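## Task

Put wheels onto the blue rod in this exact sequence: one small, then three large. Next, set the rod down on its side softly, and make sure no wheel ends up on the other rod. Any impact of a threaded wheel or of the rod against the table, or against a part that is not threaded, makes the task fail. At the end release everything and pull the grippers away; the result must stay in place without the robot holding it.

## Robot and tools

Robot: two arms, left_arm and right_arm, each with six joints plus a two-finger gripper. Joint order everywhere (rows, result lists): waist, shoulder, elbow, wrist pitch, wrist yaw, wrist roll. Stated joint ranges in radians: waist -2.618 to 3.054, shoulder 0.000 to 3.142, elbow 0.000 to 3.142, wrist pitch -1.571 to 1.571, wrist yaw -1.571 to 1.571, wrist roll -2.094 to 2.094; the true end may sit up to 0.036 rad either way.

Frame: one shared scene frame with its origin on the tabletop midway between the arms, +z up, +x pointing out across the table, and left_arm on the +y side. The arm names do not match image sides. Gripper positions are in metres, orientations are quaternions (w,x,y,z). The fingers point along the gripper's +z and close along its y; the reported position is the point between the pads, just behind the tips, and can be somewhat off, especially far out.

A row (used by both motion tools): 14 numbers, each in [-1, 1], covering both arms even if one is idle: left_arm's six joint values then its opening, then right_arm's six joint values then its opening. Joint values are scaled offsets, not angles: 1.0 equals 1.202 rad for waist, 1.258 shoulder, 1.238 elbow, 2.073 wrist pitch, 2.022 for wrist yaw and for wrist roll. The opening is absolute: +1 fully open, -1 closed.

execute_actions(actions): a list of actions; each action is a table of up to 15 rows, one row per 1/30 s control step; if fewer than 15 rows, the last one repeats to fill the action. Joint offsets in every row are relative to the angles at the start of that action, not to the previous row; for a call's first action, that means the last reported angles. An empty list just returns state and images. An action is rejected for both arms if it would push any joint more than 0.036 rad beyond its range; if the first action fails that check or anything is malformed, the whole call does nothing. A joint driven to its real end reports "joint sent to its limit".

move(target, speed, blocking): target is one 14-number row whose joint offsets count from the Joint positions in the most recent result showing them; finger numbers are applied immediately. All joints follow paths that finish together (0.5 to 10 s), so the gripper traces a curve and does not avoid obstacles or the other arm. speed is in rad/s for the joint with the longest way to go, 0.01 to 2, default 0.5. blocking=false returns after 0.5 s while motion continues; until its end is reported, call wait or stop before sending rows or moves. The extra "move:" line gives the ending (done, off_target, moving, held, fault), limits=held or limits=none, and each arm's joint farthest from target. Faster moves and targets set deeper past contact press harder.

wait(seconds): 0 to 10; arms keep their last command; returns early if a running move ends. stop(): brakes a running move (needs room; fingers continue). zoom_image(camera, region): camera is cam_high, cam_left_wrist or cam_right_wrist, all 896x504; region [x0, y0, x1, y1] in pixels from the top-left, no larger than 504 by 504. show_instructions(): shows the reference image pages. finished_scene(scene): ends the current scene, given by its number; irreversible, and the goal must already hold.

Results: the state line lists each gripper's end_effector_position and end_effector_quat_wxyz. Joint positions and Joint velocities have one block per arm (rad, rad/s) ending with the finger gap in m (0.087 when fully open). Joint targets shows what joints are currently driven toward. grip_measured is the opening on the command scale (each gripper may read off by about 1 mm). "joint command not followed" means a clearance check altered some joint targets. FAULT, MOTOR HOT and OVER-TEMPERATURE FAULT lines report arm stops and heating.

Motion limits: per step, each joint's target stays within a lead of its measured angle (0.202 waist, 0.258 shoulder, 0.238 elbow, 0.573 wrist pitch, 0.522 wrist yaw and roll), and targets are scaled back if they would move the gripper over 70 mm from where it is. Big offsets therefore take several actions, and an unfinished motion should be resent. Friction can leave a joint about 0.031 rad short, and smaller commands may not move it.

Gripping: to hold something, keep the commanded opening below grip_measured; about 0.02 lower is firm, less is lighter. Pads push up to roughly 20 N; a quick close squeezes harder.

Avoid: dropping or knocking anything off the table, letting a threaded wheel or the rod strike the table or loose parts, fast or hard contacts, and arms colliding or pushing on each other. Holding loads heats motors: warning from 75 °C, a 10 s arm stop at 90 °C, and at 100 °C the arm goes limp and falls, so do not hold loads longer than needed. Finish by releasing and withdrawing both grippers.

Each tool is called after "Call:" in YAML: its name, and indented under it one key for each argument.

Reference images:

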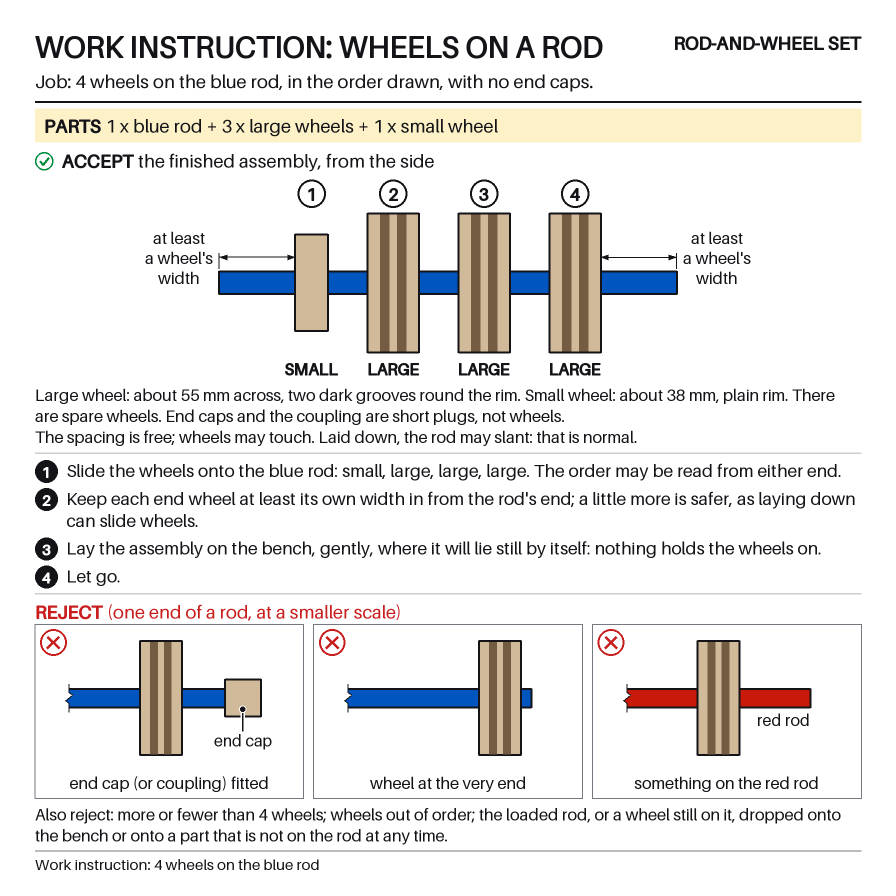

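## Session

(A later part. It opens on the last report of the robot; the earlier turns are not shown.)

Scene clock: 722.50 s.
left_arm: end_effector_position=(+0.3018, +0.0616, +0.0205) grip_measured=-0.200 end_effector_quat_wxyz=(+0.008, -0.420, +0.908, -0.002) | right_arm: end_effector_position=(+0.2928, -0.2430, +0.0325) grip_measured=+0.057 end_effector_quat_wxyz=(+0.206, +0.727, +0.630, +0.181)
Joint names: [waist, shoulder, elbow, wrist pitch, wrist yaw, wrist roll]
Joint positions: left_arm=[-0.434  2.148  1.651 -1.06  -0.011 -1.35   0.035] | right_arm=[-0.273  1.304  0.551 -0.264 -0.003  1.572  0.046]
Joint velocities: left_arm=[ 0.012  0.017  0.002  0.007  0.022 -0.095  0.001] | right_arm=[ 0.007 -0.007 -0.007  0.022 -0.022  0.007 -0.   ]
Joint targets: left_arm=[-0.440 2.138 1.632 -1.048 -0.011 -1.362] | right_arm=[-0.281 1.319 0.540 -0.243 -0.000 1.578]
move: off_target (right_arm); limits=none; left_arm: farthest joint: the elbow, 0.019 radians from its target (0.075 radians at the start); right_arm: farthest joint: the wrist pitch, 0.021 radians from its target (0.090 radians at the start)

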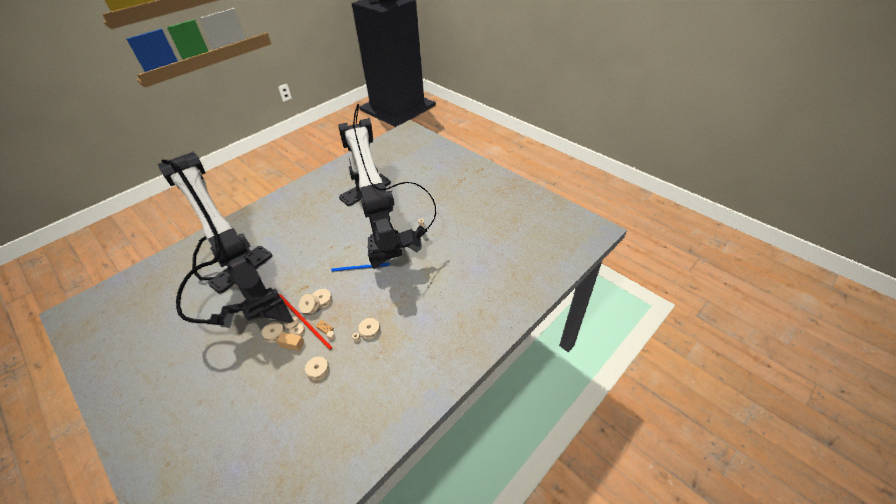

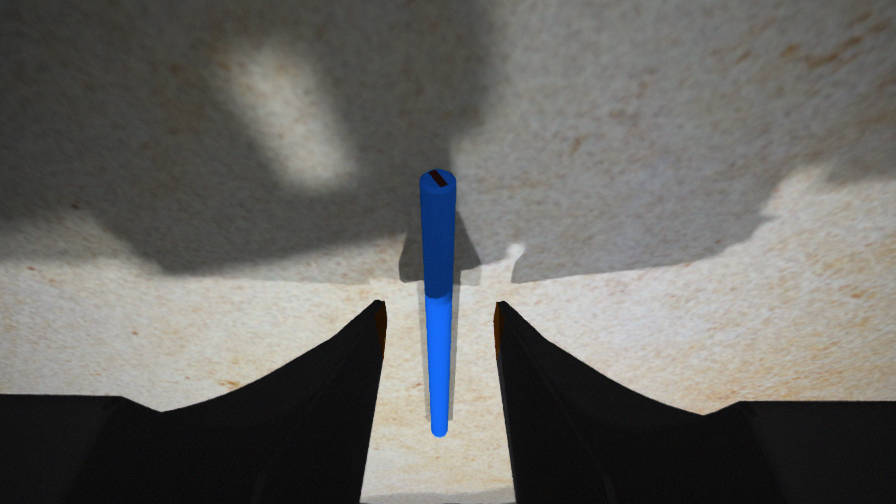

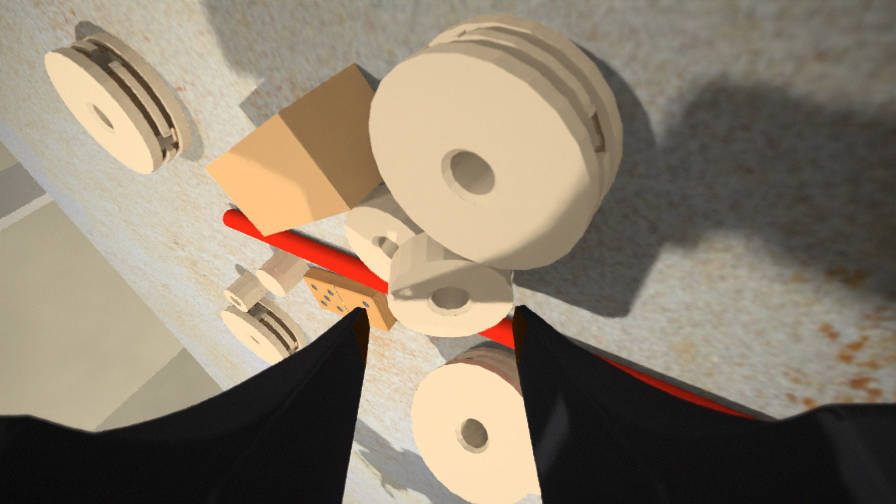

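Call:
move:
  target: [-0.005, -0.008, -0.038, 0.0125, 0, -0.006, -0.2, -0.015, 0.0354, -0.0119, 0.0261, 0.0015, 0.003, 0.057]
  speed: 0.1

Scene clock: 755.20 s.
left_arm: end_effector_position=(+0.2964, +0.0644, +0.0134) grip_measured=-0.200 end_effector_quat_wxyz=(+0.003, -0.420, +0.907, +0.005) | right_arm: end_effector_position=(+0.2969, -0.2467, +0.0283) grip_measured=+0.057 end_effector_quat_wxyz=(+0.207, +0.730, +0.626, +0.180)
Joint names: [waist, shoulder, elbow, wrist pitch, wrist yaw, wrist roll]
Joint positions: left_arm=[-0.434  2.148  1.621 -1.047 -0.011 -1.351  0.035] | right_arm=[-0.283  1.333  0.551 -0.232 -0.003  1.572  0.046]
Joint velocities: left_arm=[-0.002  0.002 -0.007 -0.022  0.022 -0.022  0.   ] | right_arm=[-0.002  0.002  0.012  0.022  0.022  0.007  0.   ]
Joint targets: left_arm=[-0.440 2.138 1.603 -1.034 -0.011 -1.362] | right_arm=[-0.291 1.348 0.537 -0.210 -0.000 1.578]
move: off_target (right_arm); limits=none; left_arm: farthest joint: the elbow, 0.017 radians from its target (0.047 radians at the start); right_arm: farthest joint: the wrist pitch, 0.023 radians from its target (0.053 radians at the start)

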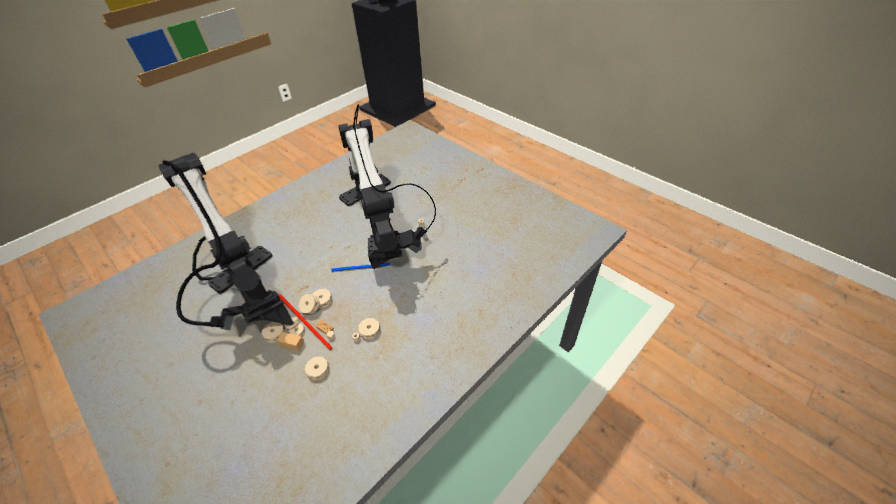

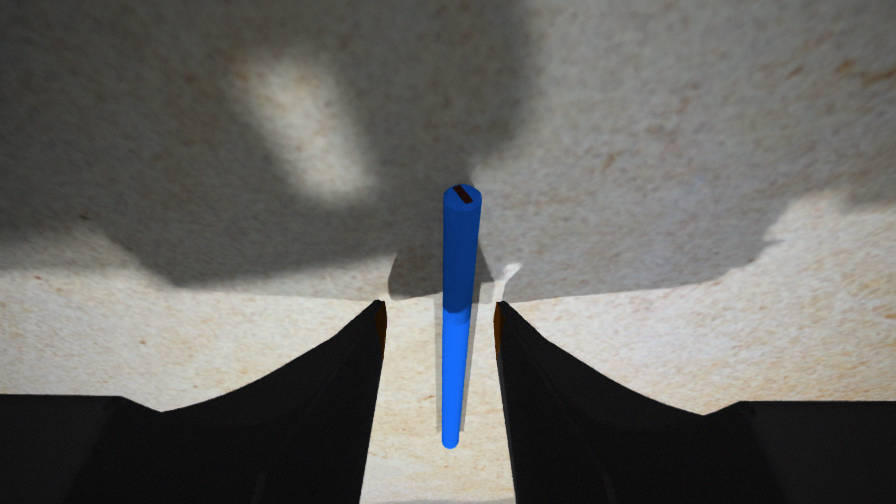

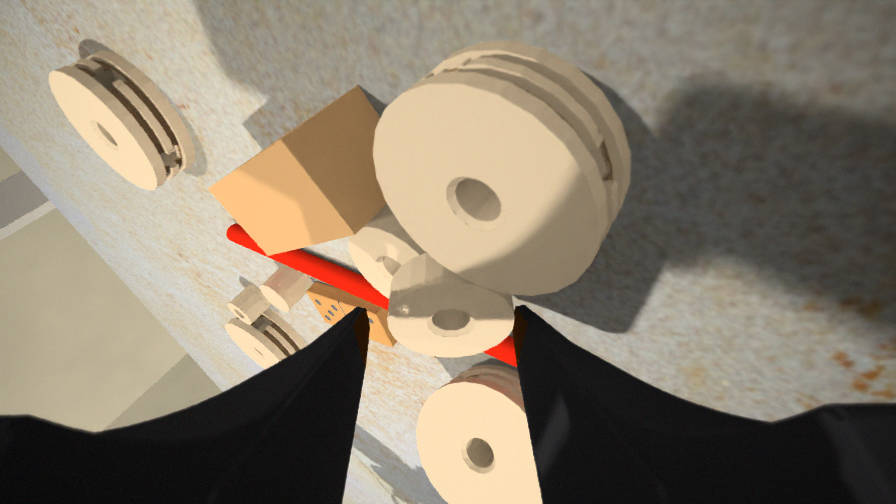

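Call:
execute_actions:
  actions: []

Scene clock: 781.07 s.
left_arm: end_effector_position=(+0.2965, +0.0643, +0.0134) grip_measured=-0.200 end_effector_quat_wxyz=(+0.003, -0.420, +0.907, +0.005) | right_arm: end_effector_position=(+0.2970, -0.2467, +0.0283) grip_measured=+0.057 end_effector_quat_wxyz=(+0.208, +0.730, +0.626, +0.180)
Joint names: [waist, shoulder, elbow, wrist pitch, wrist yaw, wrist roll]
Joint positions: left_arm=[-0.434  2.148  1.621 -1.047 -0.011 -1.351  0.035] | right_arm=[-0.283  1.333  0.551 -0.232 -0.003  1.572  0.046]
Joint velocities: left_arm=[ 0.012 -0.002  0.022  0.037  0.037 -0.037  0.001] | right_arm=[-0.007 -0.002  0.007  0.051 -0.022 -0.037 -0.001]
Joint targets: left_arm=[-0.440 2.138 1.603 -1.034 -0.011 -1.362] | right_arm=[-0.291 1.348 0.537 -0.210 -0.000 1.578]

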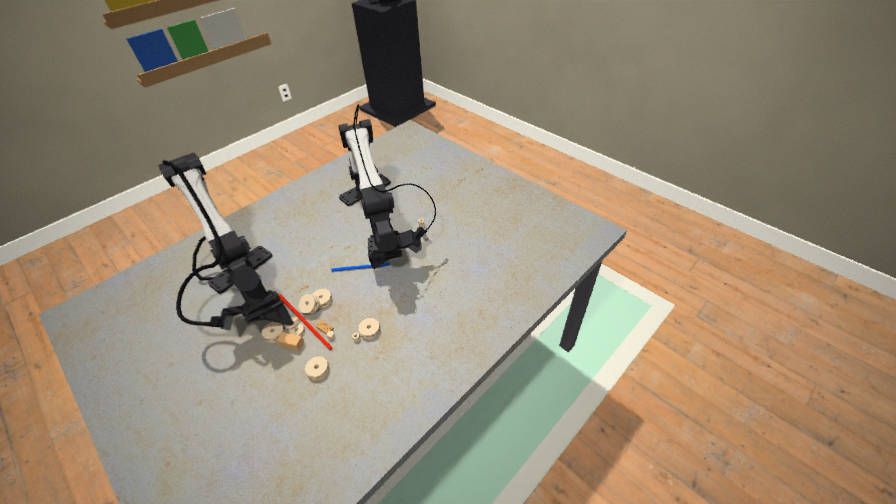

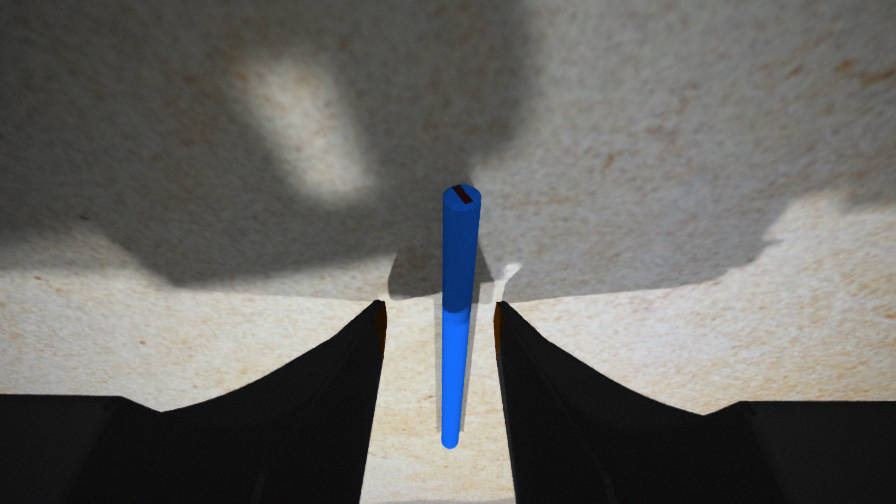

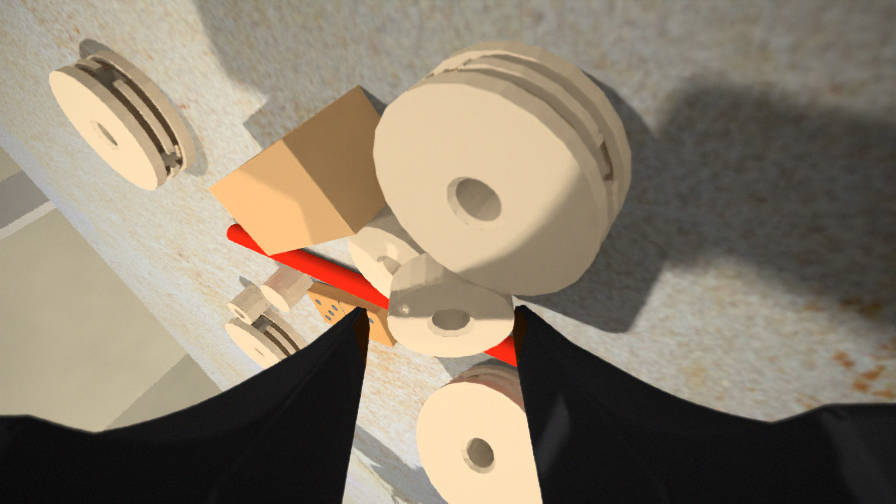

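Call:
execute_actions:
  actions:
    - [[-0.005,-0.008,-0.0145,0.0063,0,-0.0054,-0.3,-0.0067,0.0119,-0.0113,0.0106,0.0015,0.003,0.03],[-0.005,-0.008,-0.0145,0.0063,0,-0.0054,-0.36,-0.0067,0.0119,-0.0113,0.0106,0.0015,0.003,0.01],[-0.005,-0.008,-0.0145,0.0063,0,-0.0054,-0.42,-0.0067,0.0119,-0.0113,0.0106,0.0015,0.003,-0.01],[-0.005,-0.008,-0.0145,0.0063,0,-0.0054,-0.48,-0.0067,0.0119,-0.0113,0.0106,0.0015,0.003,-0.03],[-0.005,-0.008,-0.0145,0.0063,0,-0.0054,-0.54,-0.0067,0.0119,-0.0113,0.0106,0.0015,0.003,-0.05],[-0.005,-0.008,-0.0145,0.0063,0,-0.0054,-0.6,-0.0067,0.0119,-0.0113,0.0106,0.0015,0.003,-0.07],[-0.005,-0.008,-0.0145,0.0063,0,-0.0054,-0.65,-0.0067,0.0119,-0.0113,0.0106,0.0015,0.003,-0.09],[-0.005,-0.008,-0.0145,0.0063,0,-0.0054,-0.7,-0.0067,0.0119,-0.0113,0.0106,0.0015,0.003,-0.105],[-0.005,-0.008,-0.0145,0.0063,0,-0.0054,-0.74,-0.0067,0.0119,-0.0113,0.0106,0.0015,0.003,-0.12],[-0.005,-0.008,-0.0145,0.0063,0,-0.0054,-0.77,-0.0067,0.0119,-0.0113,0.0106,0.0015,0.003,-0.13],[-0.005,-0.008,-0.0145,0.0063,0,-0.0054,-0.79,-0.0067,0.0119,-0.0113,0.0106,0.0015,0.003,-0.14],[-0.005,-0.008,-0.0145,0.0063,0,-0.0054,-0.81,-0.0067,0.0119,-0.0113,0.0106,0.0015,0.003,-0.15],[-0.005,-0.008,-0.0145,0.0063,0,-0.0054,-0.825,-0.0067,0.0119,-0.0113,0.0106,0.0015,0.003,-0.16]]
    - [[-0.005,-0.008,-0.0145,0.0063,0,-0.0054,-0.825,-0.0067,0.0119,-0.0113,0.0106,0.0015,0.003,-0.16]]

Scene clock: 794.90 s.
left_arm: end_effector_position=(+0.2968, +0.0641, +0.0134) grip_measured=-0.824 end_effector_quat_wxyz=(+0.004, -0.420, +0.907, +0.004) | right_arm: end_effector_position=(+0.2970, -0.2467, +0.0283) grip_measured=-0.130 end_effector_quat_wxyz=(+0.208, +0.730, +0.626, +0.180)
Joint names: [waist, shoulder, elbow, wrist pitch, wrist yaw, wrist roll]
Joint positions: left_arm=[-0.434  2.148  1.621 -1.045 -0.011 -1.351  0.008] | right_arm=[-0.283  1.333  0.551 -0.232 -0.003  1.572  0.038]
Joint velocities: left_arm=[-0.002 -0.002  0.027  0.066  0.037  0.007 -0.   ] | right_arm=[-0.007 -0.012 -0.017 -0.037 -0.066 -0.051 -0.   ]
Joint targets: left_arm=[-0.440 2.138 1.603 -1.033 -0.011 -1.362] | right_arm=[-0.291 1.348 0.537 -0.210 -0.000 1.578]

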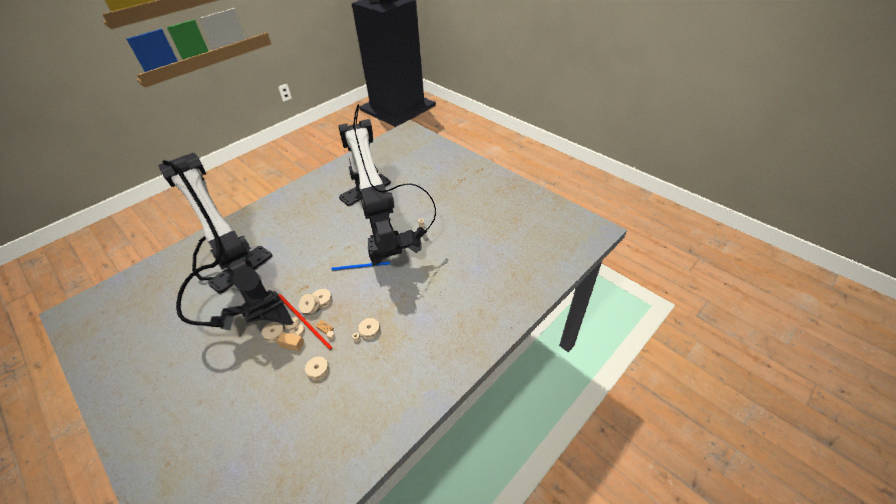

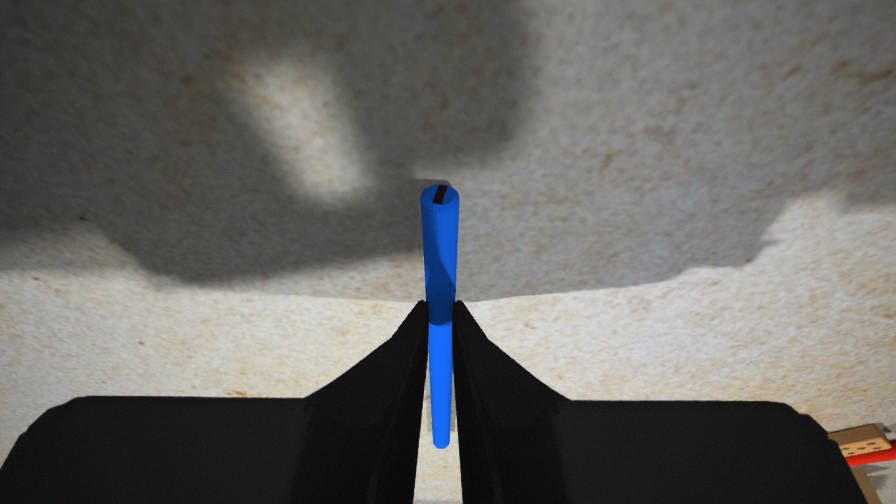

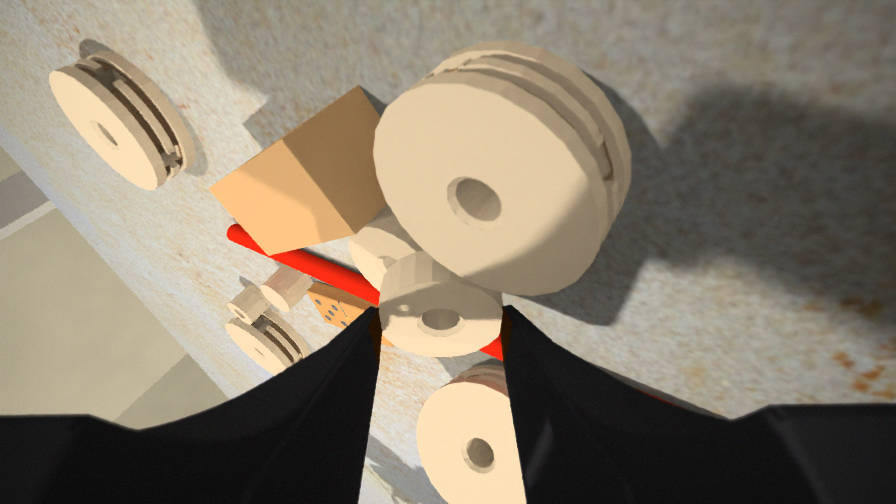

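Call:
execute_actions:
  actions:
    - [[-0.005,-0.008,-0.0145,0.0063,0,-0.0054,-0.84,-0.0067,0.0119,-0.0113,0.0106,0.0015,0.003,-0.16],[-0.005,-0.008,-0.0145,0.0063,0,-0.0054,-0.85,-0.0067,0.0119,-0.0113,0.0106,0.0015,0.003,-0.16],[-0.005,-0.008,-0.0145,0.0063,0,-0.0054,-0.86,-0.0067,0.0119,-0.0113,0.0106,0.0015,0.003,-0.16]]

Scene clock: 799.53 s.
left_arm: end_effector_position=(+0.2971, +0.0640, +0.0134) grip_measured=-0.856 end_effector_quat_wxyz=(+0.004, -0.420, +0.907, +0.003) | right_arm: end_effector_position=(+0.2970, -0.2467, +0.0283) grip_measured=-0.130 end_effector_quat_wxyz=(+0.208, +0.730, +0.626, +0.180)
Joint names: [waist, shoulder, elbow, wrist pitch, wrist yaw, wrist roll]
Joint positions: left_arm=[-0.434  2.148  1.621 -1.044 -0.011 -1.351  0.006] | right_arm=[-0.283  1.333  0.551 -0.232 -0.003  1.572  0.038]
Joint velocities: left_arm=[ 0.002 -0.002 -0.007 -0.037 -0.007 -0.022  0.001] | right_arm=[ 0.002 -0.017 -0.007 -0.037 -0.037 -0.007 -0.001]
Joint targets: left_arm=[-0.440 2.138 1.603 -1.032 -0.011 -1.362] | right_arm=[-0.291 1.348 0.537 -0.210 -0.000 1.578]

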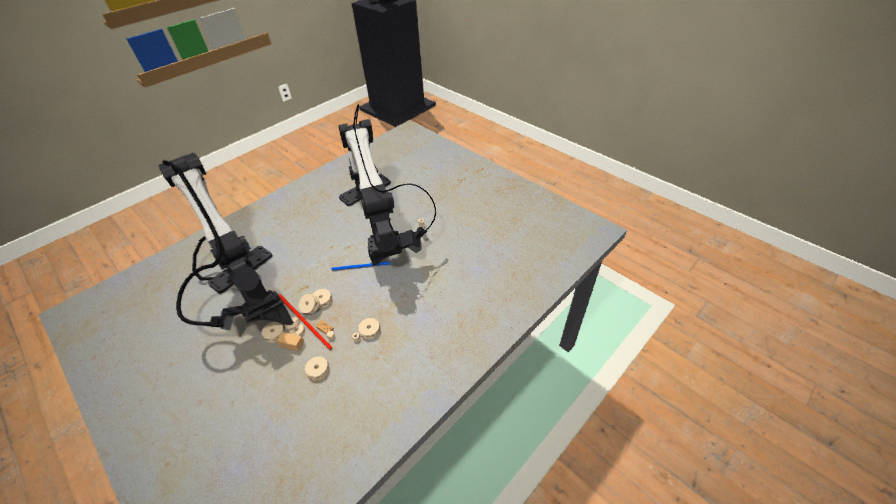

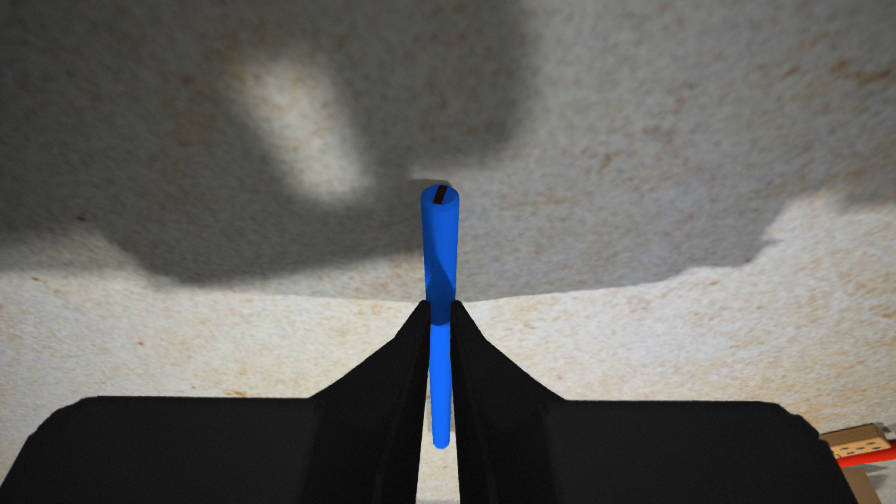

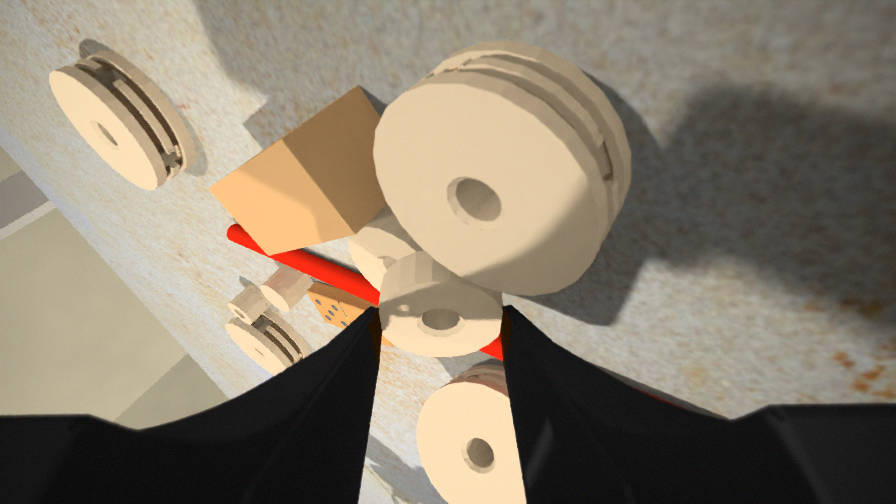

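Call:
execute_actions:
  actions:
    - [[-0.005,-0.008,-0.0145,0.0058,0,-0.0054,-0.7,-0.0067,0.0119,-0.0113,0.0106,0.0015,0.003,-0.16],[-0.005,-0.008,-0.0145,0.0058,0,-0.0054,-0.6,-0.0067,0.0119,-0.0113,0.0106,0.0015,0.003,-0.16],[-0.005,-0.008,-0.0145,0.0058,0,-0.0054,-0.5,-0.0067,0.0119,-0.0113,0.0106,0.0015,0.003,-0.16]]
    - [[-0.005,0.005,-0.018,0.009,0,-0.0054,-0.5,-0.0067,0.0119,-0.0113,0.0106,0.0015,0.003,-0.16],[-0.005,0.008,-0.020,0.011,0,-0.0054,-0.5,-0.0067,0.0119,-0.0113,0.0106,0.0015,0.003,-0.16],[-0.005,0.010,-0.022,0.013,0,-0.0054,-0.5,-0.0067,0.0119,-0.0113,0.0106,0.0015,0.003,-0.16],[-0.005,0.012,-0.024,0.015,0,-0.0054,-0.5,-0.0067,0.0119,-0.0113,0.0106,0.0015,0.003,-0.16],[-0.005,0.014,-0.026,0.0164,0,-0.0054,-0.5,-0.0067,0.0119,-0.0113,0.0106,0.0015,0.003,-0.16]]

Scene clock: 836.80 s.
left_arm: end_effector_position=(+0.2973, +0.0639, +0.0098) grip_measured=-0.500 end_effector_quat_wxyz=(+0.006, -0.420, +0.907, +0.001) | right_arm: end_effector_position=(+0.2970, -0.2467, +0.0283) grip_measured=-0.130 end_effector_quat_wxyz=(+0.208, +0.730, +0.626, +0.180)
Joint names: [waist, shoulder, elbow, wrist pitch, wrist yaw, wrist roll]
Joint positions: left_arm=[-0.434  2.148  1.606 -1.024 -0.011 -1.351  0.022] | right_arm=[-0.283  1.333  0.551 -0.232 -0.003  1.572  0.038]
Joint velocities: left_arm=[ 0.032  0.002 -0.007 -0.022 -0.066  0.022 -0.001] | right_arm=[ 0.002 -0.012  0.002 -0.081 -0.022 -0.022 -0.   ]
Joint targets: left_arm=[-0.440 2.166 1.589 -1.010 -0.011 -1.362] | right_arm=[-0.291 1.348 0.537 -0.210 -0.000 1.578]

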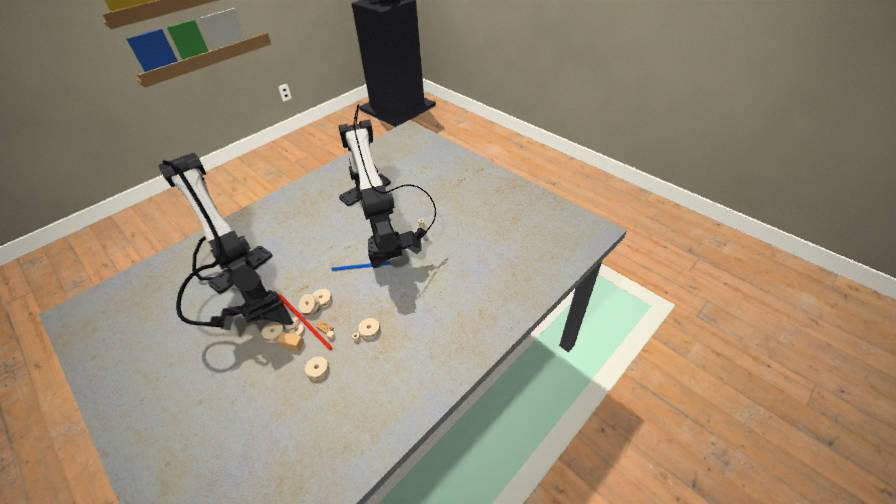

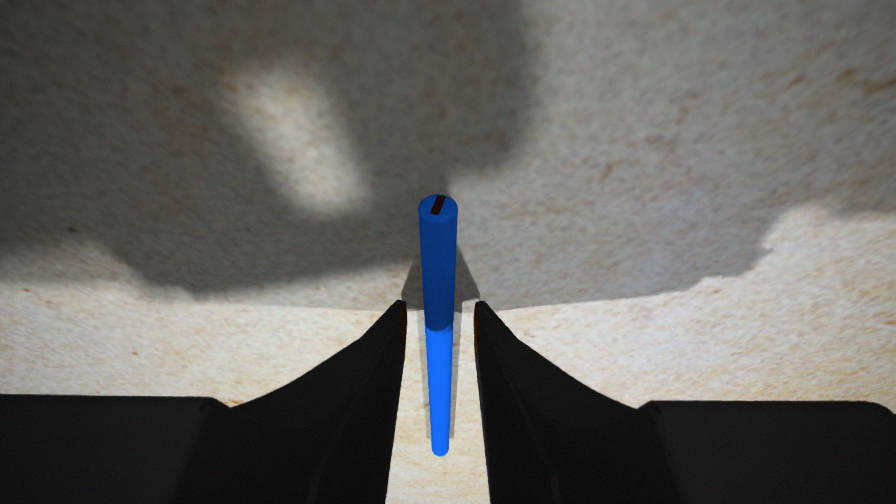

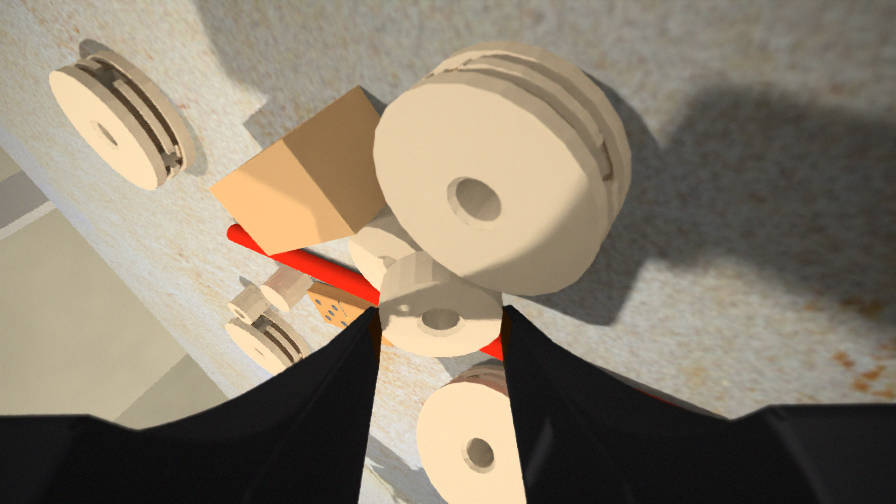

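Call:
execute_actions:
  actions:
    - [[-0.005,0.010,-0.017,0.008,0,-0.0054,-0.5,-0.0067,0.0119,-0.0113,0.0106,0.0015,0.003,-0.16],[-0.005,0.010,-0.019,0.009,0,-0.0054,-0.5,-0.0067,0.0119,-0.0113,0.0106,0.0015,0.003,-0.16],[-0.005,0.010,-0.021,0.010,0,-0.0054,-0.5,-0.0067,0.0119,-0.0113,0.0106,0.0015,0.003,-0.16],[-0.005,0.010,-0.023,0.011,0,-0.0054,-0.5,-0.0067,0.0119,-0.0113,0.0106,0.0015,0.003,-0.16],[-0.005,0.010,-0.026,0.012,0,-0.0054,-0.5,-0.0067,0.0119,-0.0113,0.0106,0.0015,0.003,-0.16]]

Scene clock: 846.33 s.
left_arm: end_effector_position=(+0.2968, +0.0641, +0.0073) grip_measured=-0.500 end_effector_quat_wxyz=(+0.006, -0.421, +0.907, +0.001) | right_arm: end_effector_position=(+0.2970, -0.2467, +0.0283) grip_measured=-0.130 end_effector_quat_wxyz=(+0.208, +0.730, +0.626, +0.180)
Joint names: [waist, shoulder, elbow, wrist pitch, wrist yaw, wrist roll]
Joint positions: left_arm=[-0.434  2.148  1.596 -1.013 -0.011 -1.352  0.022] | right_arm=[-0.283  1.333  0.551 -0.232 -0.003  1.572  0.038]
Joint velocities: left_arm=[-0.007 -0.007 -0.002 -0.007  0.081 -0.051 -0.001] | right_arm=[-0.002 -0.002 -0.007  0.022 -0.007 -0.11   0.   ]
Joint targets: left_arm=[-0.440 2.161 1.574 -0.999 -0.011 -1.362] | right_arm=[-0.291 1.348 0.537 -0.210 -0.000 1.578]

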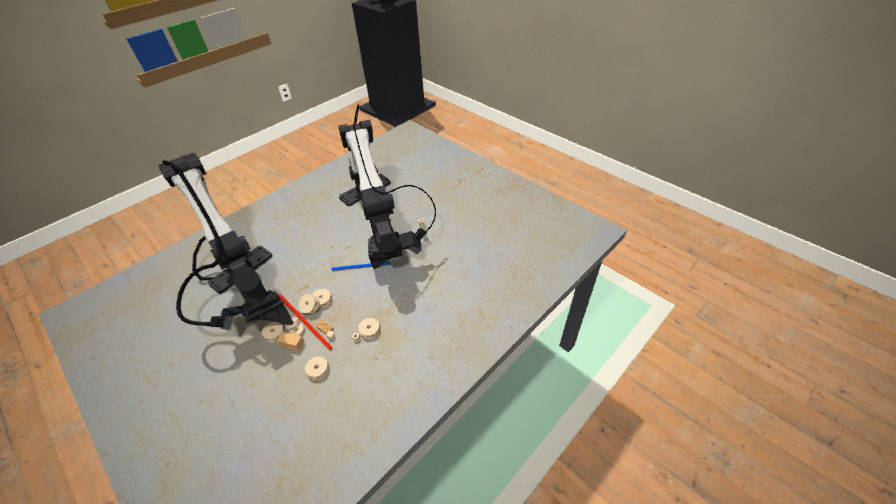

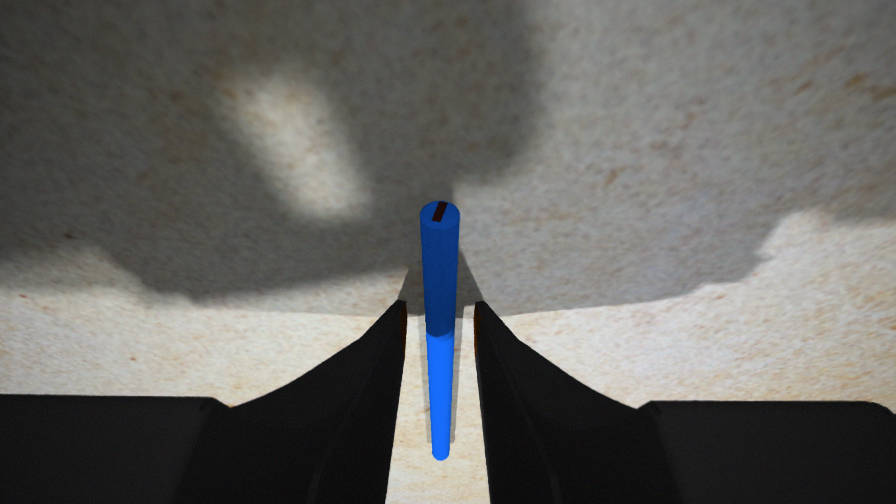

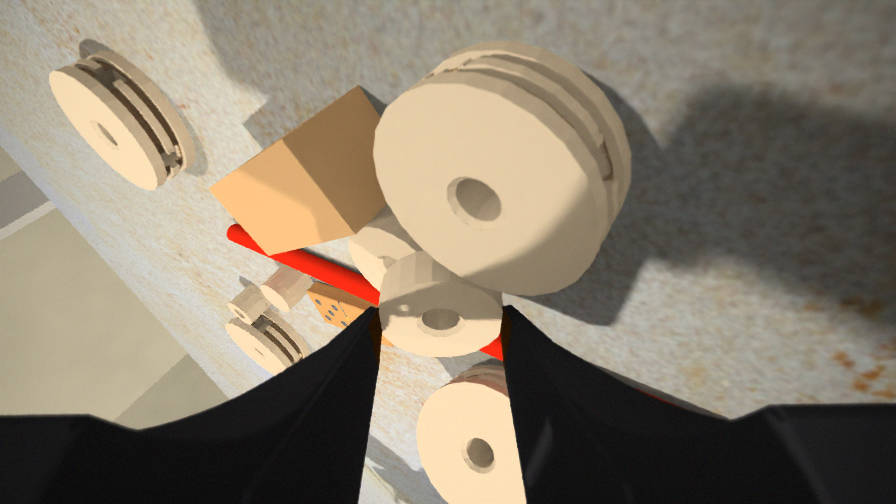

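Call:
execute_actions:
  actions:
    - [[-0.005,0.006,-0.012,0.006,0,-0.005,-0.56,-0.0067,0.0119,-0.0113,0.0106,0.0015,0.003,-0.16],[-0.005,0.006,-0.012,0.006,0,-0.005,-0.62,-0.0067,0.0119,-0.0113,0.0106,0.0015,0.003,-0.16],[-0.005,0.006,-0.012,0.006,0,-0.005,-0.68,-0.0067,0.0119,-0.0113,0.0106,0.0015,0.003,-0.16],[-0.005,0.006,-0.012,0.006,0,-0.005,-0.73,-0.0067,0.0119,-0.0113,0.0106,0.0015,0.003,-0.16],[-0.005,0.006,-0.012,0.006,0,-0.005,-0.76,-0.0067,0.0119,-0.0113,0.0106,0.0015,0.003,-0.16],[-0.005,0.006,-0.012,0.006,0,-0.005,-0.78,-0.0067,0.0119,-0.0113,0.0106,0.0015,0.003,-0.16],[-0.005,0.006,-0.012,0.006,0,-0.005,-0.80,-0.0067,0.0119,-0.0113,0.0106,0.0015,0.003,-0.16],[-0.005,0.006,-0.012,0.006,0,-0.005,-0.82,-0.0067,0.0119,-0.0113,0.0106,0.0015,0.003,-0.16],[-0.005,0.006,-0.012,0.006,0,-0.005,-0.84,-0.0067,0.0119,-0.0113,0.0106,0.0015,0.003,-0.16]]

Scene clock: 853.83 s.
left_arm: end_effector_position=(+0.2974, +0.0638, +0.0073) grip_measured=-0.810 end_effector_quat_wxyz=(+0.007, -0.421, +0.907, -0.000) | right_arm: end_effector_position=(+0.2970, -0.2467, +0.0283) grip_measured=-0.130 end_effector_quat_wxyz=(+0.208, +0.730, +0.626, +0.180)
Joint names: [waist, shoulder, elbow, wrist pitch, wrist yaw, wrist roll]
Joint positions: left_arm=[-0.434  2.148  1.596 -1.01  -0.011 -1.352  0.008] | right_arm=[-0.283  1.333  0.551 -0.232 -0.003  1.572  0.038]
Joint velocities: left_arm=[-0.017  0.007 -0.007 -0.007 -0.007 -0.022  0.   ] | right_arm=[-0.012 -0.002  0.002 -0.022  0.051 -0.007 -0.001]
Joint targets: left_arm=[-0.440 2.156 1.581 -1.000 -0.011 -1.362] | right_arm=[-0.291 1.348 0.537 -0.210 -0.000 1.578]

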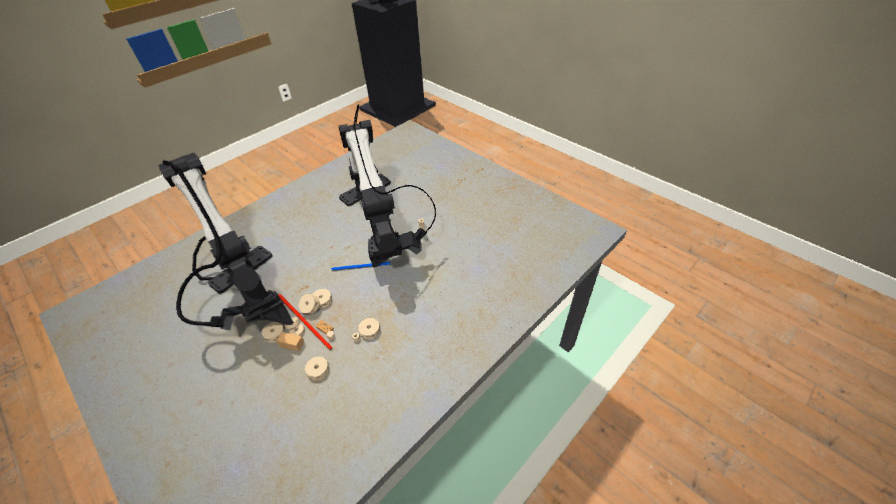

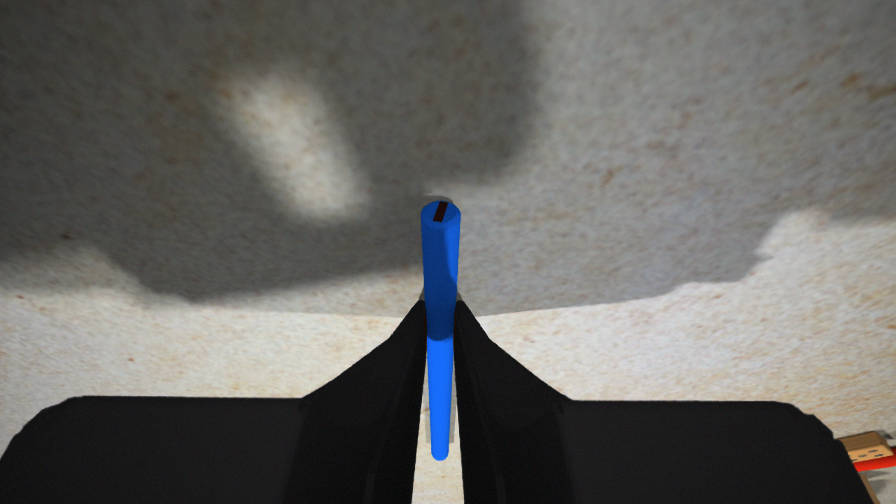

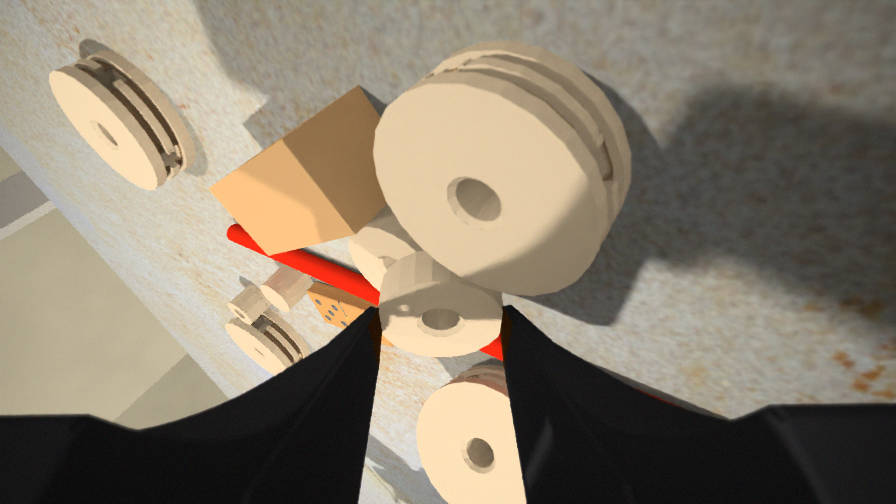

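Call:
move:
  target: [-0.005,-0.2551,0.0517,-0.1826,0,-0.005,-0.84,-0.0067,-0.2426,0.1763,-0.242,0.0015,0.003,-0.16]
  speed: 0.5

Scene clock: 902.93 s.
left_arm: end_effector_position=(+0.2415, +0.0931, +0.1337) grip_measured=-0.810 end_effector_quat_wxyz=(+0.009, -0.421, +0.907, -0.003) | right_arm: end_effector_position=(+0.2620, -0.2413, +0.1168) grip_measured=-0.130 end_effector_quat_wxyz=(+0.207, +0.730, +0.626, +0.180)
Joint names: [waist, shoulder, elbow, wrist pitch, wrist yaw, wrist roll]
Joint positions: left_arm=[-0.434  1.829  1.649 -1.375 -0.011 -1.352  0.008] | right_arm=[-0.283  1.043  0.752 -0.725 -0.003  1.572  0.038]
Joint velocities: left_arm=[ 0.007  0.017 -0.002 -0.095  0.022 -0.051 -0.001] | right_arm=[-0.002  0.022  0.002 -0.037  0.051  0.066 -0.001]
Joint targets: left_arm=[-0.440 1.827 1.660 -1.389 -0.011 -1.362] | right_arm=[-0.291 1.028 0.770 -0.734 -0.000 1.578]
move: done; limits=none; left_arm: farthest joint: the wrist pitch, 0.014 radians from its target (0.378 radians at the start); right_arm: farthest joint: the elbow, 0.017 radians from its target (0.218 radians at the start)

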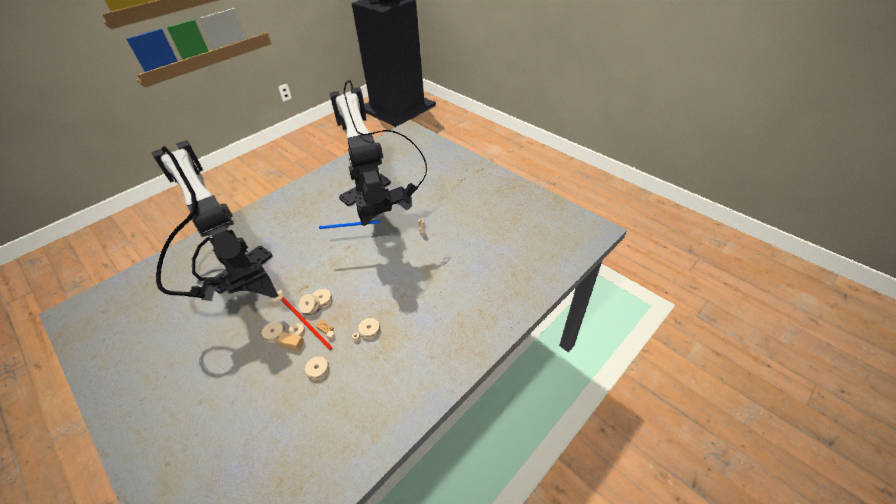

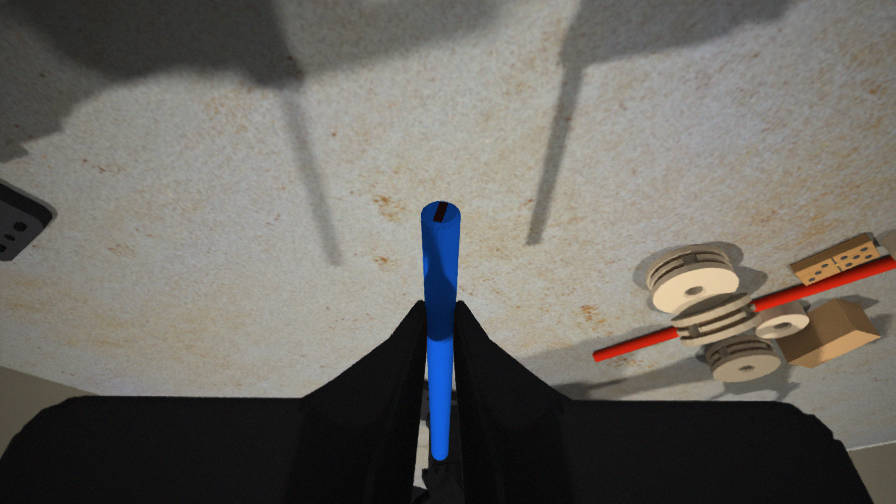

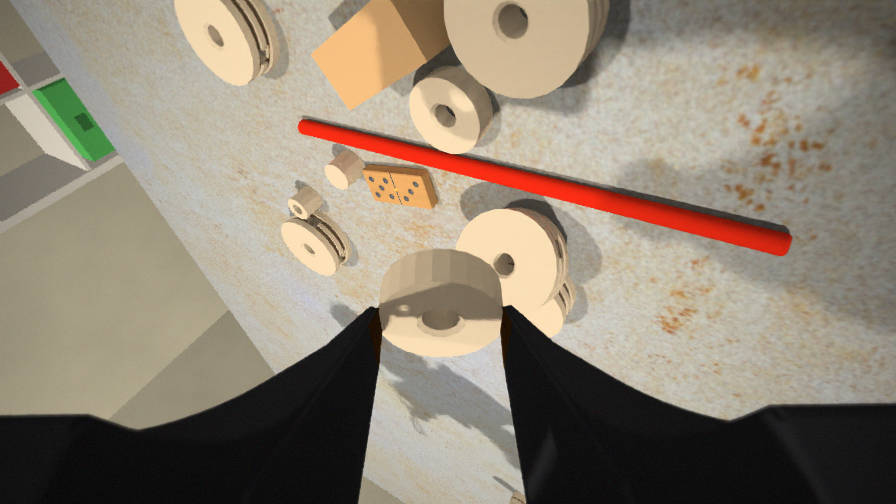

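Call:
move:
  target: [0.316,-0.0016,0.009,-0.0246,0.0336,0.1246,-0.84,0.9634,-0.019,-0.4602,0.7413,0.0015,-0.7814,-0.16]
  speed: 0.8

Scene clock: 931.37 s.
left_arm: end_effector_position=(+0.2721, +0.2026, +0.1366) grip_measured=-0.810 end_effector_quat_wxyz=(-0.023, -0.480, +0.877, -0.013) | right_arm: end_effector_position=(+0.1729, +0.0439, +0.1399) grip_measured=-0.130 end_effector_quat_wxyz=(+0.601, -0.349, +0.640, +0.327)
Joint names: [waist, shoulder, elbow, wrist pitch, wrist yaw, wrist roll]
Joint positions: left_arm=[-0.061  1.829  1.649 -1.413  0.047 -1.112  0.008] | right_arm=[ 0.867  1.043  0.193  0.787  0.    -0.     0.038]
Joint velocities: left_arm=[-0.007  0.002 -0.022  0.022 -0.095 -0.037 -0.   ] | right_arm=[ 0.007  0.022  0.007 -0.037  0.022 -0.066  0.001]
Joint targets: left_arm=[-0.054 1.827 1.660 -1.426 0.058 -1.100] | right_arm=[0.875 1.019 0.182 0.812 -0.000 -0.008]
move: off_target (right_arm); limits=none; left_arm: farthest joint: the wrist pitch, 0.013 radians from its target (0.051 radians at the start); right_arm: farthest joint: the wrist pitch, 0.025 radians from its target (1.537 radians at the start)

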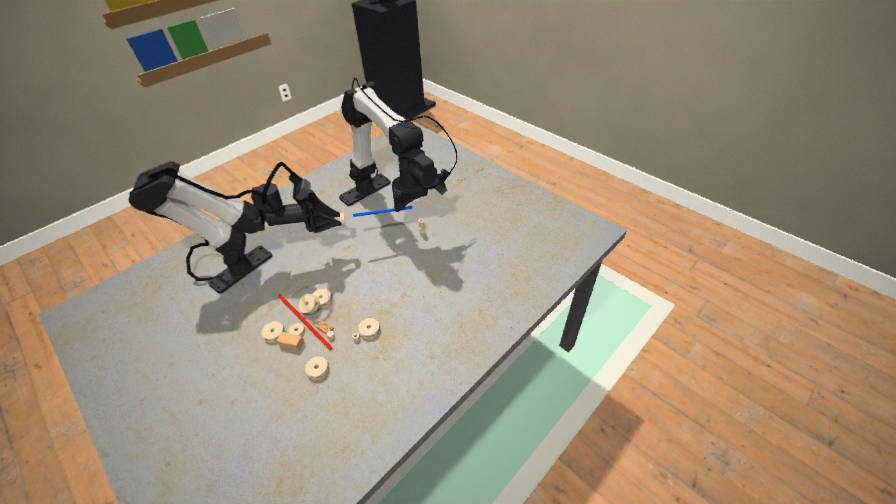

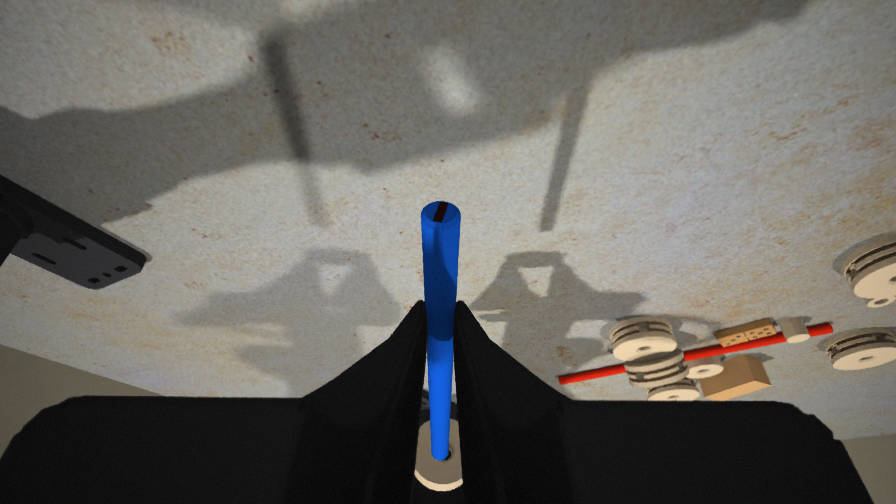

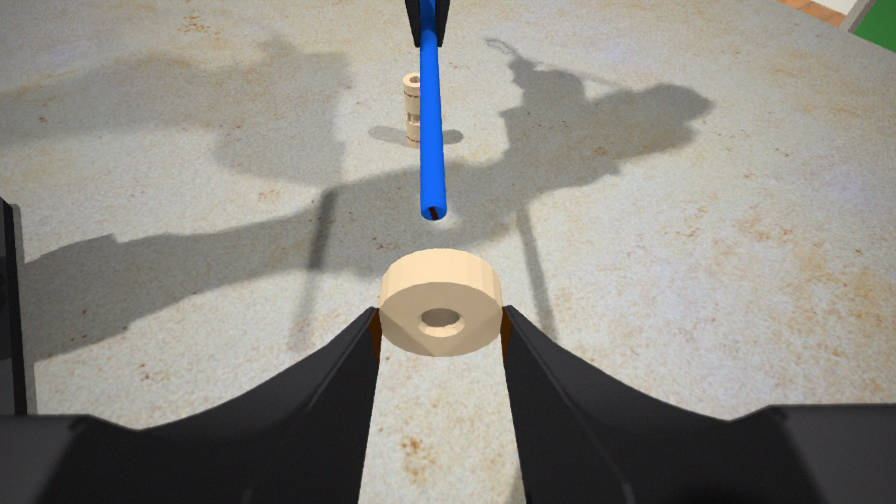

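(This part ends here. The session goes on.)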